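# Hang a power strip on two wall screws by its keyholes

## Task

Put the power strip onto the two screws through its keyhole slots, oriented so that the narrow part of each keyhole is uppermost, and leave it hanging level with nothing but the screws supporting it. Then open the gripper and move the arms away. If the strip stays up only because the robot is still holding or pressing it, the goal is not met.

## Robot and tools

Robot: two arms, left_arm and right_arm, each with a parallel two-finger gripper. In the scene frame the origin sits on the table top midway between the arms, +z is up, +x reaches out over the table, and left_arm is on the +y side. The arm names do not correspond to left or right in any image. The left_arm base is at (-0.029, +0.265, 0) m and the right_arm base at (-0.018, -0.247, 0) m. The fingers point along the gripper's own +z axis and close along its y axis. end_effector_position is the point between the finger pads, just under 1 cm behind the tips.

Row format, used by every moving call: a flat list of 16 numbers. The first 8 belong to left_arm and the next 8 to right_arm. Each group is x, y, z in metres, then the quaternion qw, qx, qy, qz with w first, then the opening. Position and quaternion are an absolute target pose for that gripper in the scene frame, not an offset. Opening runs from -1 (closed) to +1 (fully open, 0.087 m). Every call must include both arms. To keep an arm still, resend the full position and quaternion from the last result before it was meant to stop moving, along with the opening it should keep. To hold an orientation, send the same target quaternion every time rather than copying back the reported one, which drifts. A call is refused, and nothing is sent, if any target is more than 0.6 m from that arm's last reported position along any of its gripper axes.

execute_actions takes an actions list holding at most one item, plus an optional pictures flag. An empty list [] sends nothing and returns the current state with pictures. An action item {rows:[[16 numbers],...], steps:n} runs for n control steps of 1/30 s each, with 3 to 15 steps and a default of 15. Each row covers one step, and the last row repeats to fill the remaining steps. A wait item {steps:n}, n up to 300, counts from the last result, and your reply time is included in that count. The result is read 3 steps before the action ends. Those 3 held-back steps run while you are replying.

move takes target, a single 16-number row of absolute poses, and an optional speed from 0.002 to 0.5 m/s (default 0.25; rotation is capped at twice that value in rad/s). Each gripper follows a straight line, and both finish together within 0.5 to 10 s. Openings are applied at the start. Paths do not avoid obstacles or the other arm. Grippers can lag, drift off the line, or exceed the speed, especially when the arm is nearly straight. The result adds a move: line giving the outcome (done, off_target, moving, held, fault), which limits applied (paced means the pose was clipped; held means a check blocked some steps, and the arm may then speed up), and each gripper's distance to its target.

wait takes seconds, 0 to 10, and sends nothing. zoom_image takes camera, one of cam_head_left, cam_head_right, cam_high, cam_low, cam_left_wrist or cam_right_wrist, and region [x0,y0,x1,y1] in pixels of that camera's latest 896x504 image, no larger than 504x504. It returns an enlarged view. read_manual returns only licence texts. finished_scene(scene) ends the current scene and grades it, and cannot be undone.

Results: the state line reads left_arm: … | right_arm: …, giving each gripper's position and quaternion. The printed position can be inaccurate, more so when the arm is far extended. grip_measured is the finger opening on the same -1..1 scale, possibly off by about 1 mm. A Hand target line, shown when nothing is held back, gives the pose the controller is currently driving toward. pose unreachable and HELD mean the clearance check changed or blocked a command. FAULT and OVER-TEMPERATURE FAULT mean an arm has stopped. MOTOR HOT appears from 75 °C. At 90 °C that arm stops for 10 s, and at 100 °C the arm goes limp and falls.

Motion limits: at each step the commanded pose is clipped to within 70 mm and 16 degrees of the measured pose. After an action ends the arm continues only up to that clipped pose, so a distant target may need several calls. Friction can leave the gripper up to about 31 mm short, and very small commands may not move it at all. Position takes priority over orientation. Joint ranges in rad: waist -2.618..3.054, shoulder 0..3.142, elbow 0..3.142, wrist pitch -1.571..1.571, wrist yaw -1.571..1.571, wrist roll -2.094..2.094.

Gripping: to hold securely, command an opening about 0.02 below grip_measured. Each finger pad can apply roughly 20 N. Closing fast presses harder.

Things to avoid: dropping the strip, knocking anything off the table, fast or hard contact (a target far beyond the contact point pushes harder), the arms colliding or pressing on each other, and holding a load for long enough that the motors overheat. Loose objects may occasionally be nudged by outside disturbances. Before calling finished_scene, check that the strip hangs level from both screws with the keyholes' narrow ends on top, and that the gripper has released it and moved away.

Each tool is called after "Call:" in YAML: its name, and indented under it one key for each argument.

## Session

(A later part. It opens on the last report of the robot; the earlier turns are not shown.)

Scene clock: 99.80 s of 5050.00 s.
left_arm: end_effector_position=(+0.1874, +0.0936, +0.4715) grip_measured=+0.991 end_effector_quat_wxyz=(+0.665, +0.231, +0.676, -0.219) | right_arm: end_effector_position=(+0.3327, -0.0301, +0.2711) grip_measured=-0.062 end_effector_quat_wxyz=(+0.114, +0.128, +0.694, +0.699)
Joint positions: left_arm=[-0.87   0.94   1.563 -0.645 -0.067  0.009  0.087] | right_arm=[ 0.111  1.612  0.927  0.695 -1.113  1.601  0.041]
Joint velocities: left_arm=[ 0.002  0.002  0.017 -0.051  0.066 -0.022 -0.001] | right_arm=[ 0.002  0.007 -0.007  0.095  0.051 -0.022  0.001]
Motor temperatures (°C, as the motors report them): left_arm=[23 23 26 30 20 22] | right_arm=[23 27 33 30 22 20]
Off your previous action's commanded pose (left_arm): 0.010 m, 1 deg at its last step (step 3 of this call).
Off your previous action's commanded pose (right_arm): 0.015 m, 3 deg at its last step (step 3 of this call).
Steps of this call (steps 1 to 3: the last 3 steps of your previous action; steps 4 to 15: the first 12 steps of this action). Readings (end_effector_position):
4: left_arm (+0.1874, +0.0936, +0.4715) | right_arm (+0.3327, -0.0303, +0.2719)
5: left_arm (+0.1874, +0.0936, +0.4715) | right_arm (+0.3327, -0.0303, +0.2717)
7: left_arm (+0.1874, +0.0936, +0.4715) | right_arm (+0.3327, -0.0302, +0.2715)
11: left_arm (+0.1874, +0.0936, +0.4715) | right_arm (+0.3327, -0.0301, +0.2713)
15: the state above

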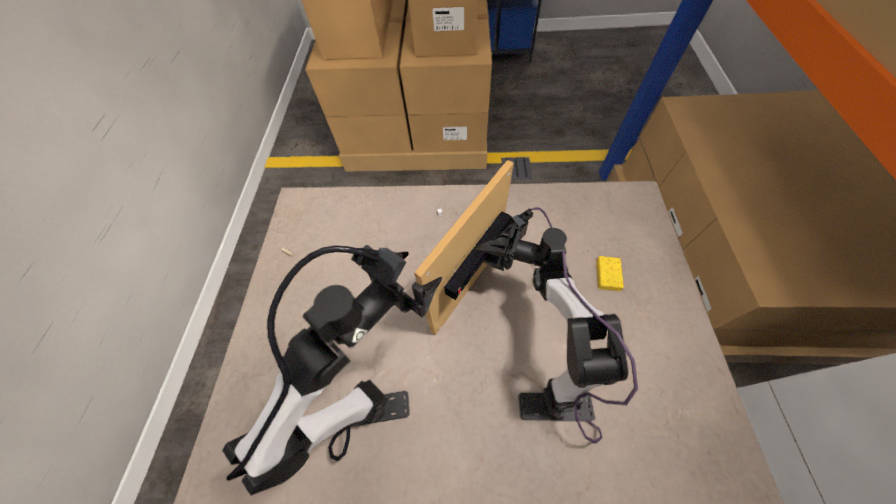

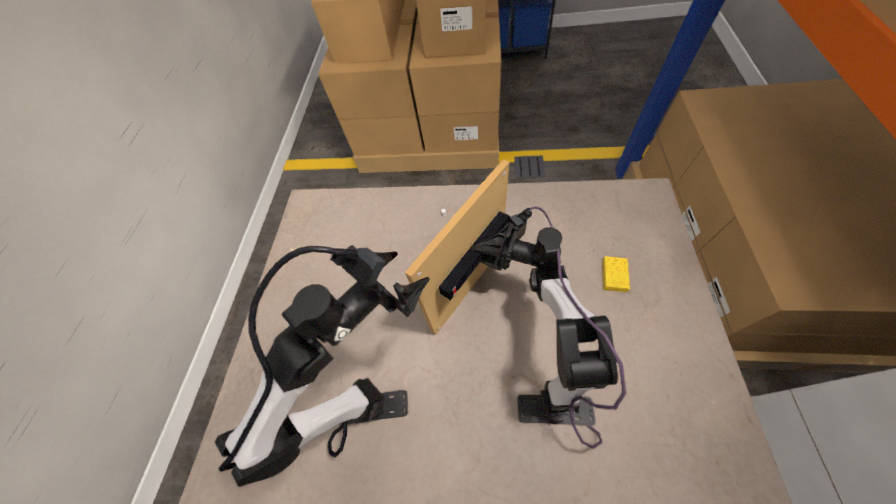

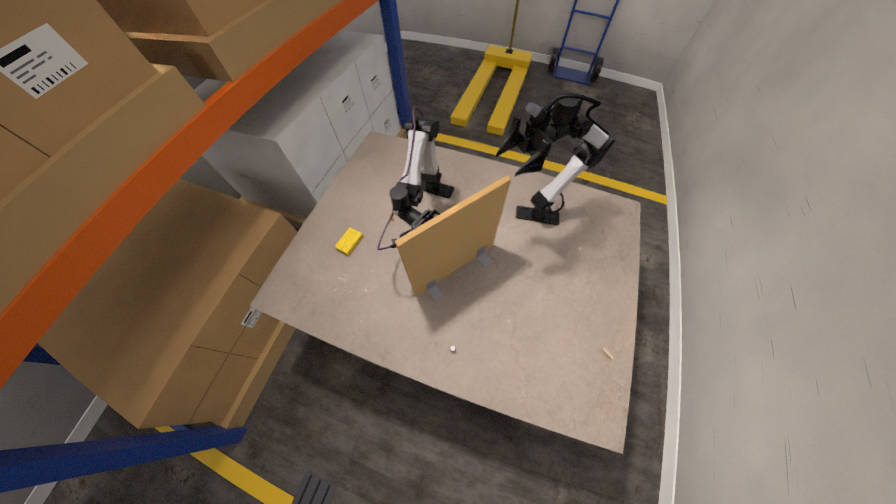

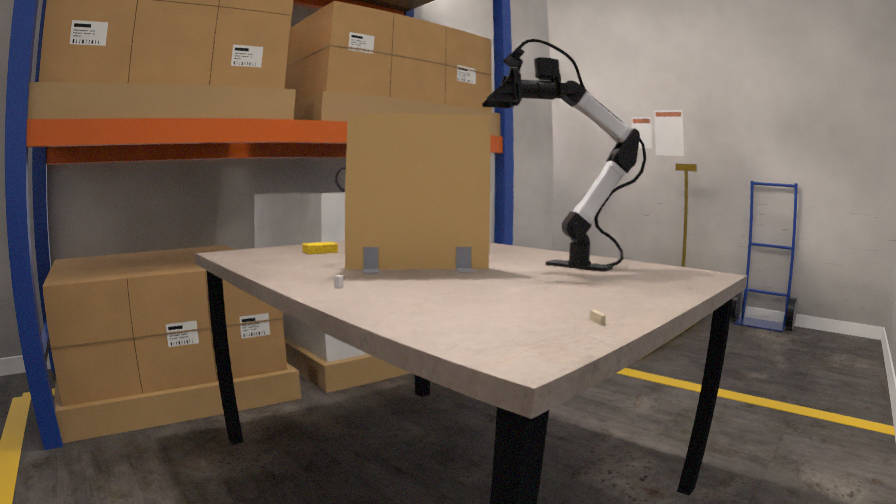

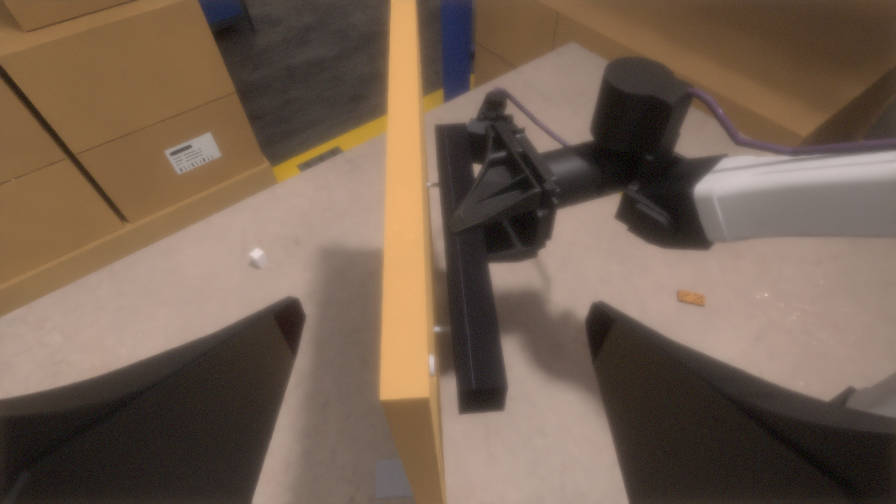

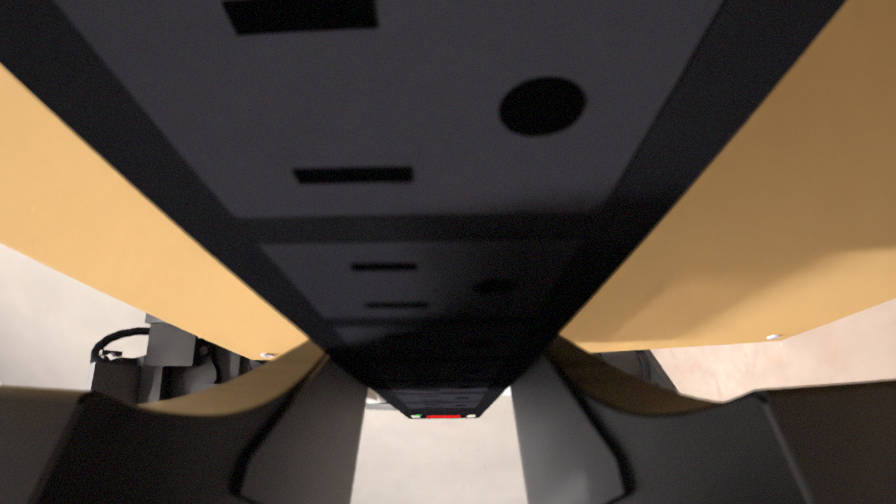

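Far seems caught. Roll near end down, press.

Call:
execute_actions:
  actions:
    - {"rows":[[0.19,0.09,0.48,0.671,0.224,0.671,-0.224,1,0.337,-0.025,0.278,0.135,0.105,0.69,0.703,-0.3]],"steps":15}

Call:
execute_actions:
  actions:
    - {"rows":[[0.19,0.09,0.48,0.671,0.224,0.671,-0.224,1,0.342,-0.016,0.285,0.135,0.105,0.69,0.703,-0.3]],"steps":15}
  pictures: true

Scene clock: 100.30 s of 5050.00 s.
left_arm: end_effector_position=(+0.1874, +0.0936, +0.4715) grip_measured=+0.991 end_effector_quat_wxyz=(+0.665, +0.231, +0.676, -0.219) | right_arm: end_effector_position=(+0.3329, -0.0292, +0.2684) grip_measured=-0.062 end_effector_quat_wxyz=(+0.124, +0.116, +0.696, +0.697)
Joint positions: left_arm=[-0.87   0.94   1.563 -0.645 -0.067  0.009  0.087] | right_arm=[ 0.113  1.617  0.927  0.698 -1.113  1.568  0.041]
Joint velocities: left_arm=[-0.007 -0.007  0.012 -0.066 -0.007 -0.051  0.   ] | right_arm=[-0.002 -0.012  0.007  0.007 -0.022 -0.022 -0.002]
Motor temperatures (°C, as the motors report them): left_arm=[23 23 26 30 20 22] | right_arm=[23 27 33 30 22 20]
Off your previous action's commanded pose (left_arm): 0.010 m, 1 deg at its last step (step 3 of this call).
Off your previous action's commanded pose (right_arm): 0.009 m, 2 deg at its last step (step 3 of this call).
Steps of this call (steps 1 to 3: the last 3 steps of your previous action; steps 4 to 15: the first 12 steps of this action). Readings (end_effector_position):
4: left_arm (+0.1874, +0.0936, +0.4715) | right_arm (+0.3327, -0.0300, +0.2706)
5: left_arm (+0.1874, +0.0936, +0.4715) | right_arm (+0.3328, -0.0297, +0.2697)
7: left_arm (+0.1874, +0.0936, +0.4715) | right_arm (+0.3329, -0.0292, +0.2687)
11: left_arm (+0.1874, +0.0936, +0.4715) | right_arm (+0.3329, -0.0292, +0.2684)
15: the state above

Scene clock: 100.80 s of 5050.00 s.
left_arm: end_effector_position=(+0.1874, +0.0936, +0.4715) grip_measured=+0.991 end_effector_quat_wxyz=(+0.665, +0.231, +0.676, -0.219) | right_arm: end_effector_position=(+0.3354, -0.0256, +0.2688) grip_measured=-0.062 end_effector_quat_wxyz=(+0.122, +0.114, +0.697, +0.697)
Joint positions: left_arm=[-0.87   0.94   1.563 -0.645 -0.067  0.009  0.087] | right_arm=[ 0.122  1.63   0.946  0.688 -1.11   1.562  0.041]
Joint velocities: left_arm=[-0.007 -0.007  0.007 -0.051  0.022 -0.022  0.   ] | right_arm=[-0.012 -0.007  0.002 -0.051 -0.051  0.066  0.   ]
Motor temperatures (°C, as the motors report them): left_arm=[23 23 26 30 20 22] | right_arm=[23 27 33 30 22 20]
Off your previous action's commanded pose (left_arm): 0.010 m, 1 deg at its last step (step 3 of this call).
Off your previous action's commanded pose (right_arm): 0.011 m, 2 deg at its last step (step 3 of this call).
Steps of this call (steps 1 to 3: the last 3 steps of your previous action; steps 4 to 15: the first 12 steps of this action). Readings (end_effector_position):
4: left_arm (+0.1874, +0.0936, +0.4715) | right_arm (+0.3332, -0.0284, +0.2687)
5: left_arm (+0.1874, +0.0936, +0.4715) | right_arm (+0.3342, -0.0271, +0.2688)
7: left_arm (+0.1874, +0.0936, +0.4715) | right_arm (+0.3353, -0.0256, +0.2689)
11: left_arm (+0.1874, +0.0936, +0.4715) | right_arm (+0.3354, -0.0256, +0.2687)
15: the state above

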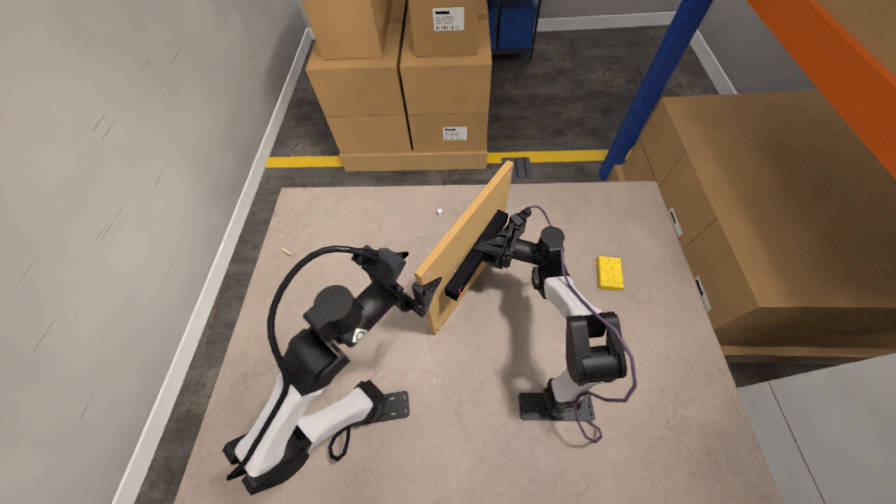

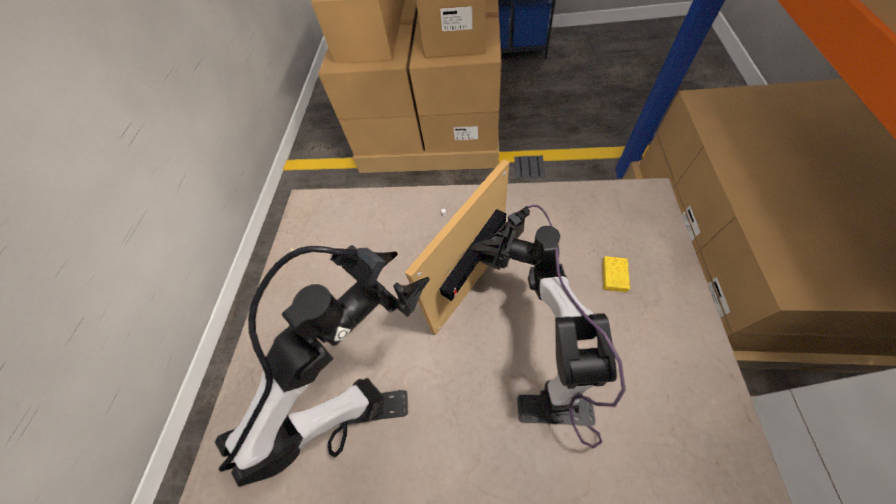

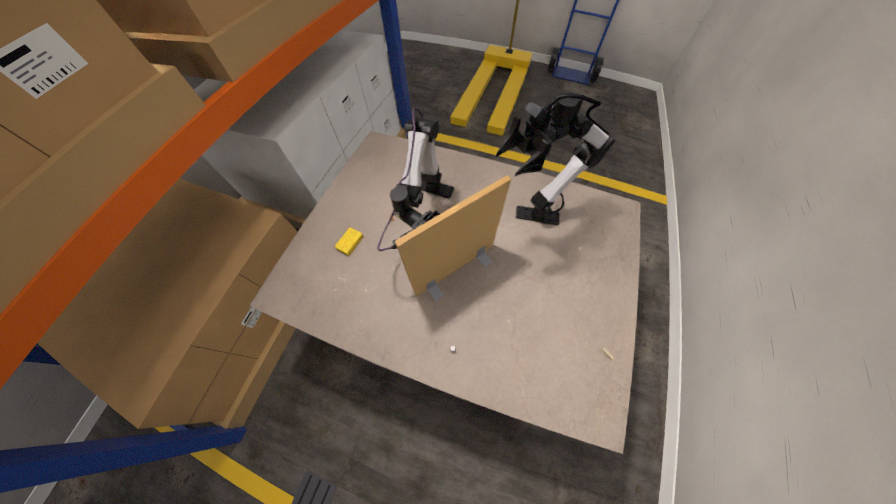

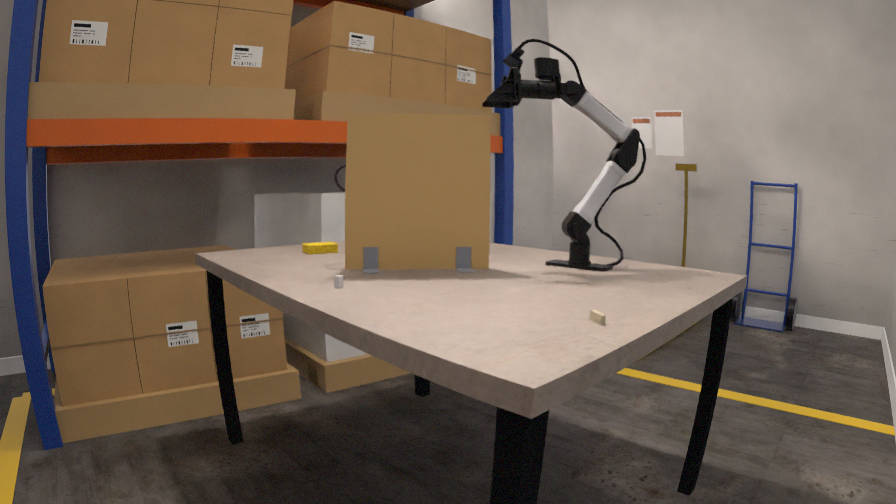

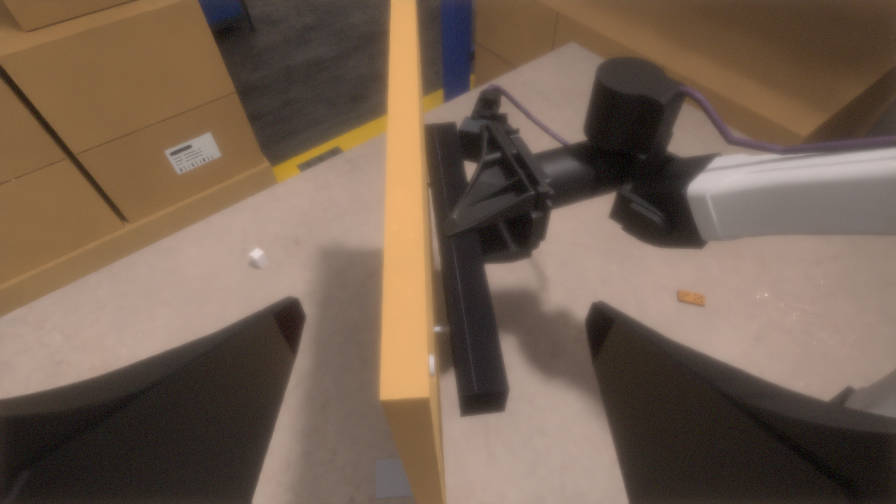

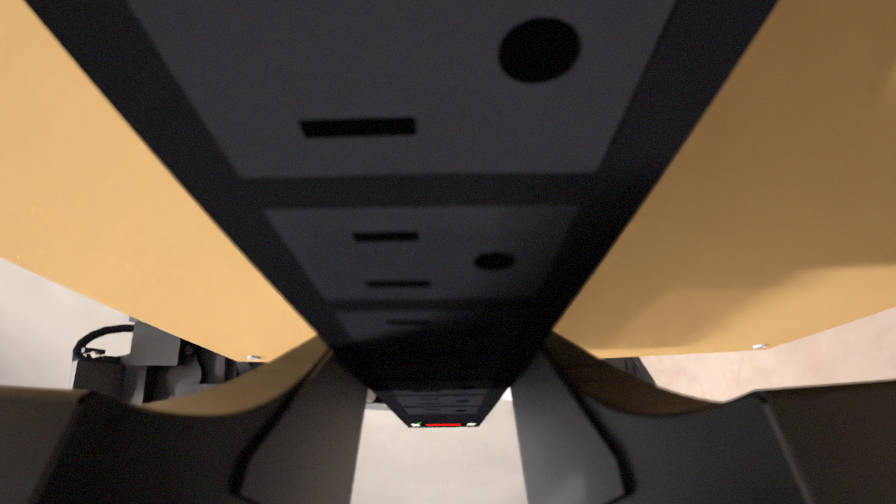

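Call:
execute_actions:
  actions:
    - {"rows":[[0.19,0.09,0.48,0.671,0.224,0.671,-0.224,1,0.338,-0.023,0.292,0.125,0.12,0.688,0.705,-0.3]],"steps":15}

Call:
execute_actions:
  actions:
    - {"rows":[[0.19,0.09,0.48,0.671,0.224,0.671,-0.224,1,0.338,-0.023,0.299,0.12,0.13,0.686,0.706,-0.3]],"steps":15}
  pictures: true

Scene clock: 101.30 s of 5050.00 s.
left_arm: end_effector_position=(+0.1874, +0.0936, +0.4715) grip_measured=+0.991 end_effector_quat_wxyz=(+0.665, +0.231, +0.676, -0.219) | right_arm: end_effector_position=(+0.3354, -0.0257, +0.2686) grip_measured=-0.062 end_effector_quat_wxyz=(+0.121, +0.115, +0.697, +0.697)
Joint positions: left_arm=[-0.87   0.94   1.563 -0.645 -0.067  0.009  0.087] | right_arm=[ 0.122  1.63   0.946  0.686 -1.11   1.564  0.041]
Joint velocities: left_arm=[-0.002  0.002  0.002 -0.051 -0.007  0.051 -0.001] | right_arm=[ 0.017 -0.012  0.002  0.037  0.051  0.022 -0.   ]
Motor temperatures (°C, as the motors report them): left_arm=[23 23 26 30 20 22] | right_arm=[23 27 33 30 22 20]
Off your previous action's commanded pose (left_arm): 0.010 m, 1 deg at its last step (step 3 of this call).
Off your previous action's commanded pose (right_arm): 0.020 m, 2 deg at its last step (step 3 of this call).
Steps of this call (steps 1 to 3: the last 3 steps of your previous action; steps 4 to 15: the first 12 steps of this action). Readings (end_effector_position):
4: left_arm (+0.1874, +0.0936, +0.4715) | right_arm (+0.3354, -0.0257, +0.2686)
5: left_arm (+0.1874, +0.0936, +0.4715) | right_arm (+0.3354, -0.0257, +0.2686)
7: left_arm (+0.1874, +0.0936, +0.4715) | right_arm (+0.3354, -0.0257, +0.2686)
11: left_arm (+0.1874, +0.0936, +0.4715) | right_arm (+0.3354, -0.0257, +0.2686)
15: the state above

Scene clock: 101.80 s of 5050.00 s.
left_arm: end_effector_position=(+0.1874, +0.0936, +0.4715) grip_measured=+0.991 end_effector_quat_wxyz=(+0.665, +0.231, +0.676, -0.219) | right_arm: end_effector_position=(+0.3357, -0.0258, +0.2701) grip_measured=-0.062 end_effector_quat_wxyz=(+0.115, +0.124, +0.698, +0.696)
Joint positions: left_arm=[-0.87   0.94   1.563 -0.645 -0.067  0.009  0.087] | right_arm=[ 0.122  1.623  0.95   0.66  -1.105  1.572  0.041]
Joint velocities: left_arm=[ 0.007  0.012 -0.007 -0.037 -0.022 -0.007 -0.001] | right_arm=[-0.017 -0.002  0.002 -0.007  0.037 -0.051  0.   ]
Motor temperatures (°C, as the motors report them): left_arm=[23 23 26 30 20 22] | right_arm=[23 27 33 30 22 20]
Off your previous action's commanded pose (left_arm): 0.010 m, 1 deg at its last step (step 3 of this call).
Off your previous action's commanded pose (right_arm): 0.024 m, 2 deg at its last step (step 3 of this call).
Steps of this call (steps 1 to 3: the last 3 steps of your previous action; steps 4 to 15: the first 12 steps of this action). Readings (end_effector_position):
4: left_arm (+0.1874, +0.0936, +0.4715) | right_arm (+0.3352, -0.0257, +0.2690)
5: left_arm (+0.1874, +0.0936, +0.4715) | right_arm (+0.3352, -0.0258, +0.2693)
7: left_arm (+0.1874, +0.0936, +0.4715) | right_arm (+0.3356, -0.0258, +0.2701)
11: left_arm (+0.1874, +0.0936, +0.4715) | right_arm (+0.3357, -0.0258, +0.2700)
15: the state above

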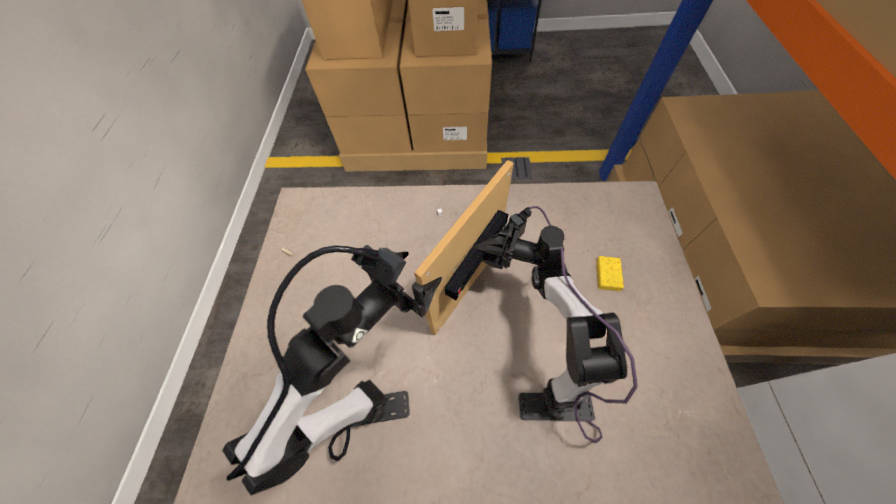

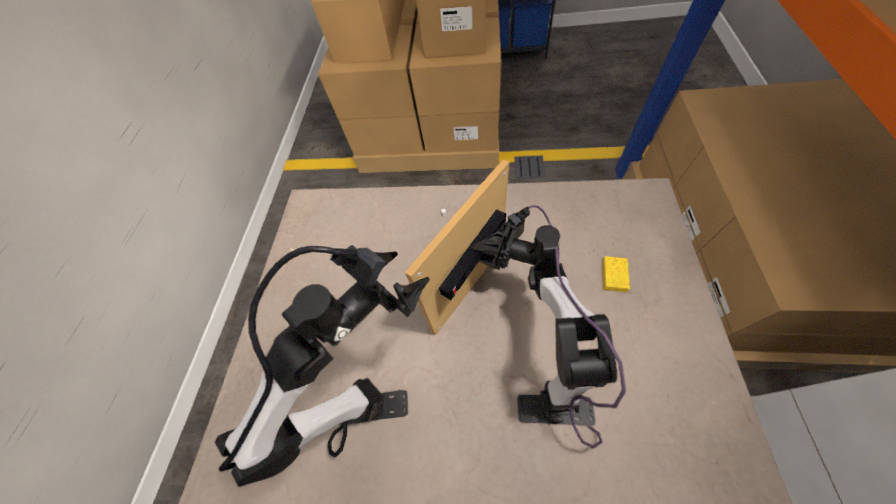

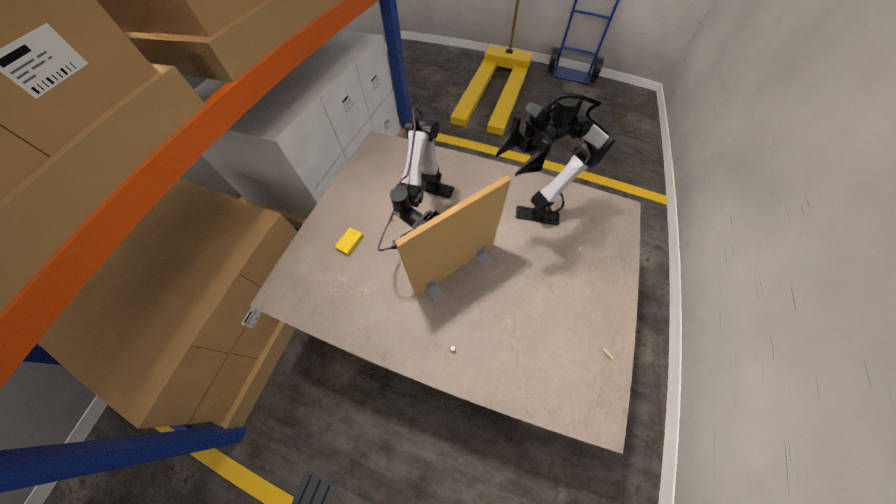

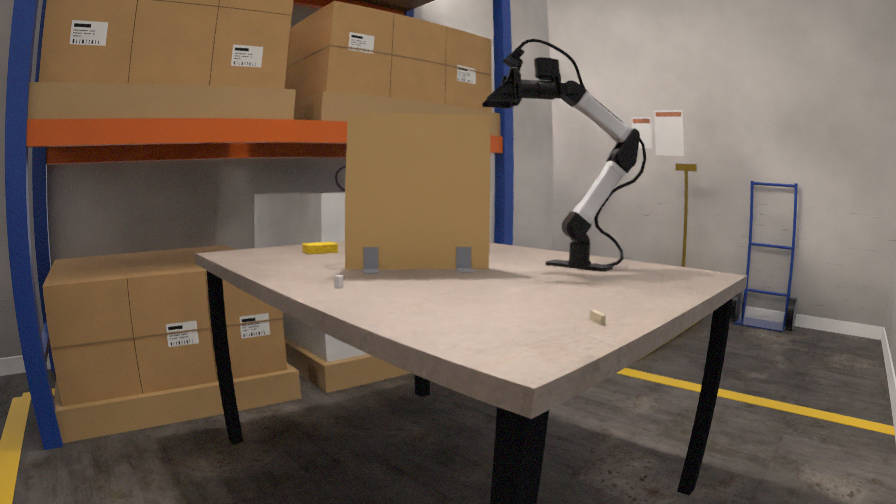

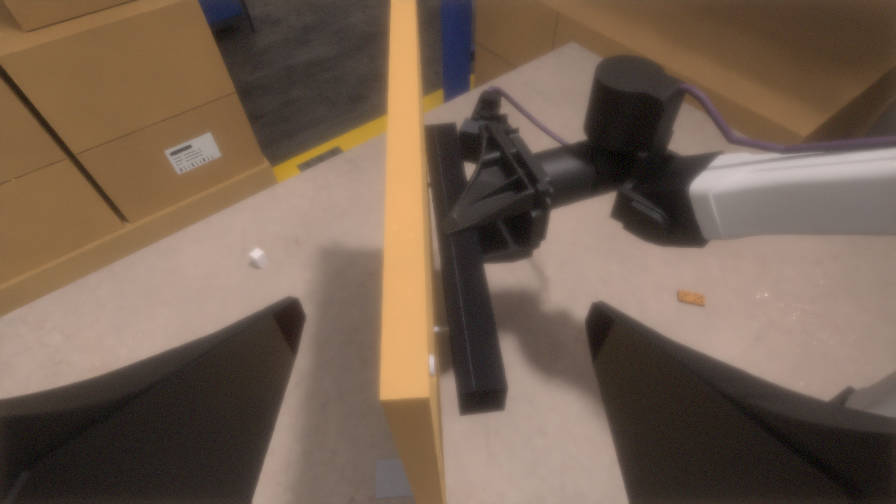

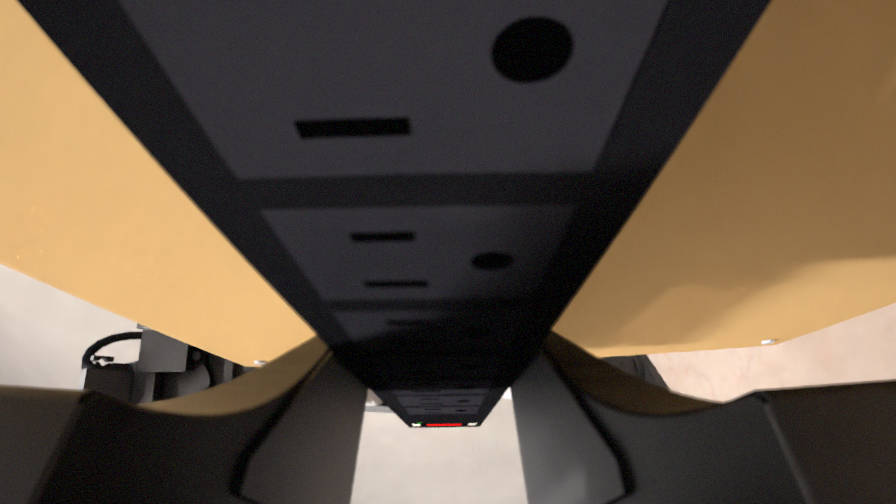

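Call:
move:
  target: [0.19,0.09,0.48,0.671,0.224,0.671,-0.224,1,0.345,-0.012,0.292,0.15,0.14,0.68,0.70,-0.3]
  speed: 0.02

Scene clock: 104.40 s of 5050.00 s.
left_arm: end_effector_position=(+0.1874, +0.0936, +0.4715) grip_measured=+0.991 end_effector_quat_wxyz=(+0.665, +0.231, +0.676, -0.219) | right_arm: end_effector_position=(+0.3397, -0.0199, +0.2674) grip_measured=-0.062 end_effector_quat_wxyz=(+0.119, +0.139, +0.699, +0.691)
Joint positions: left_arm=[-0.87   0.94   1.563 -0.645 -0.067  0.009  0.087] | right_arm=[ 0.142  1.623  0.951  0.639 -1.058  1.569  0.041]
Joint velocities: left_arm=[-0.007 -0.002 -0.012  0.081  0.007 -0.081  0.   ] | right_arm=[-0.017 -0.027 -0.002 -0.022 -0.022  0.095  0.001]
Motor temperatures (°C, as the motors report them): left_arm=[23 23 26 30 20 22] | right_arm=[23 28 33 30 22 20]
Hand target (left_arm): +0.190, +0.090, +0.480; +0.671, +0.224, +0.671, -0.224
Hand target (right_arm): +0.343, -0.013, +0.293; +0.148, +0.140, +0.681, +0.703
Off your previous action's commanded pose (left_arm): 0.010 m, 1 deg at its last step (step 3 of this call).
Off your previous action's commanded pose (right_arm): 0.029 m, 2 deg at its last step (step 3 of this call).
Off the commanded pose (left_arm): 0.010 m, 1 deg.
Off the commanded pose (right_arm): 0.026 m, 4 deg.
Kept back: nothing.
move: off_target (right_arm)

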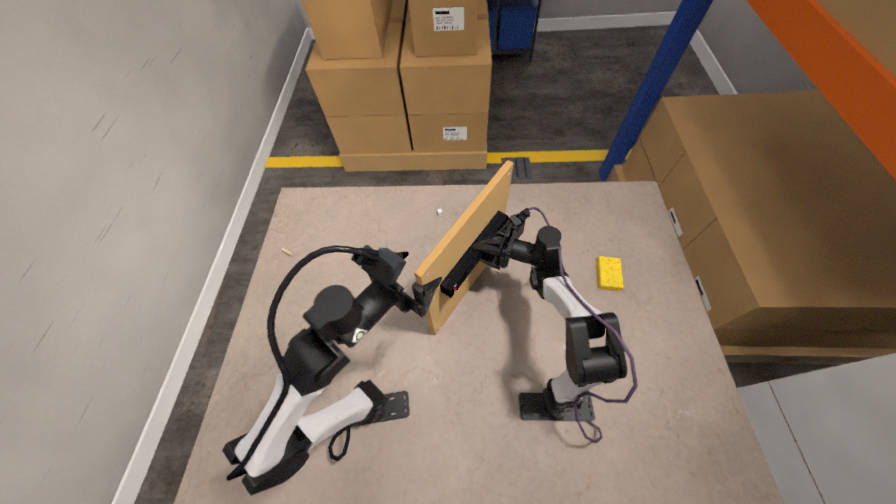

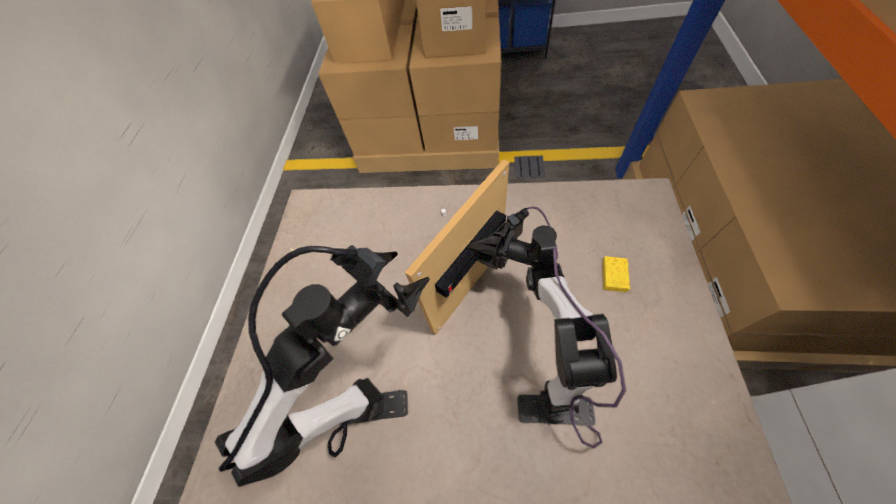

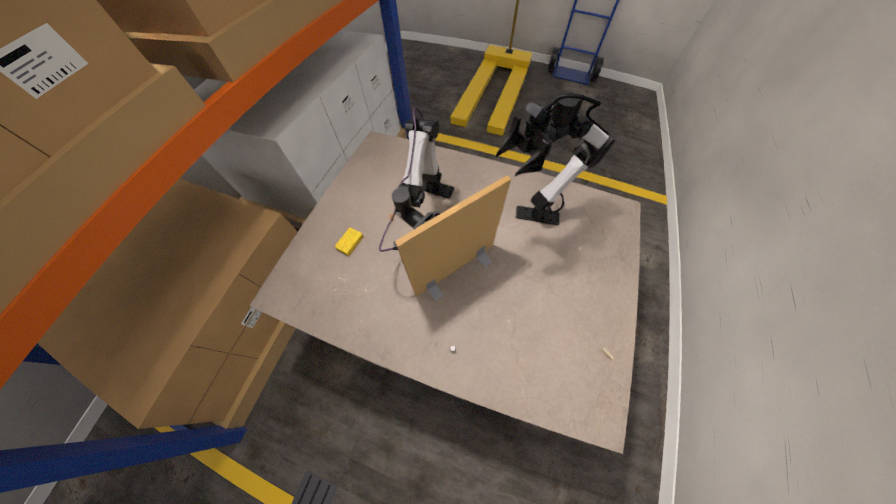

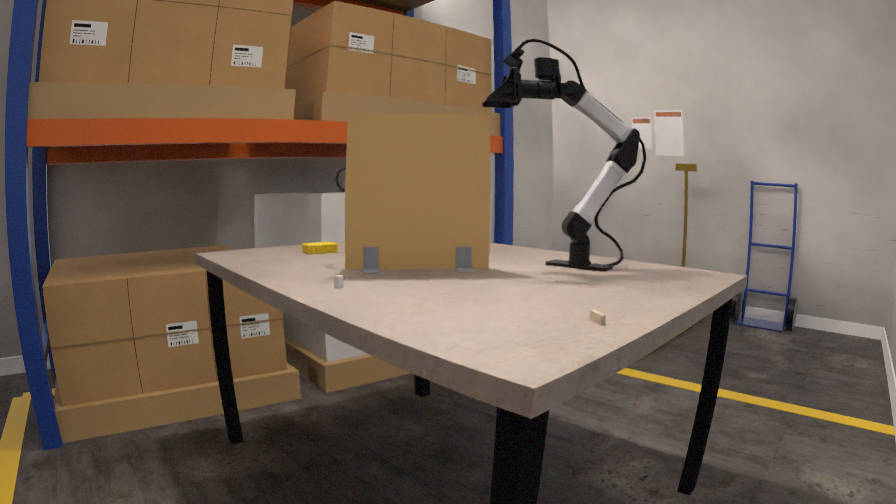

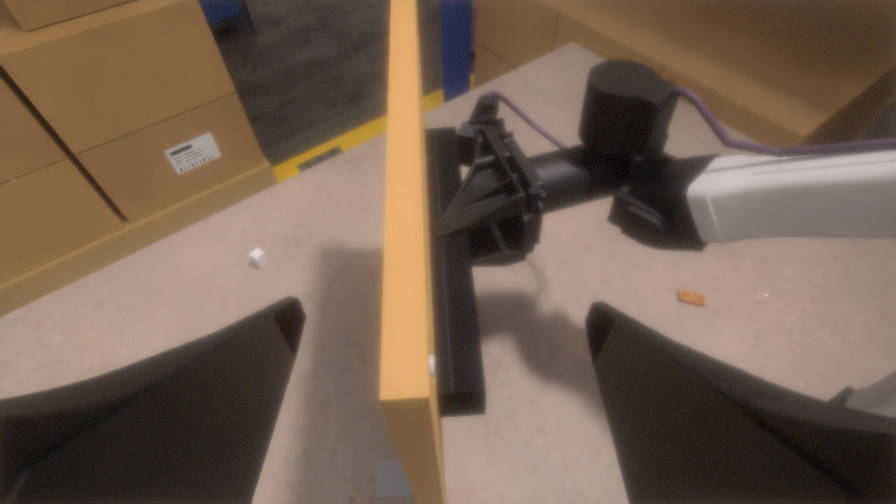

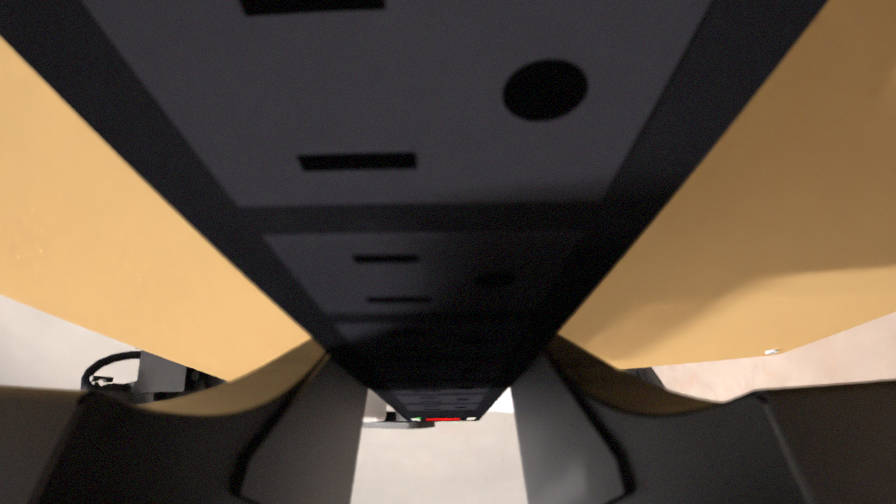

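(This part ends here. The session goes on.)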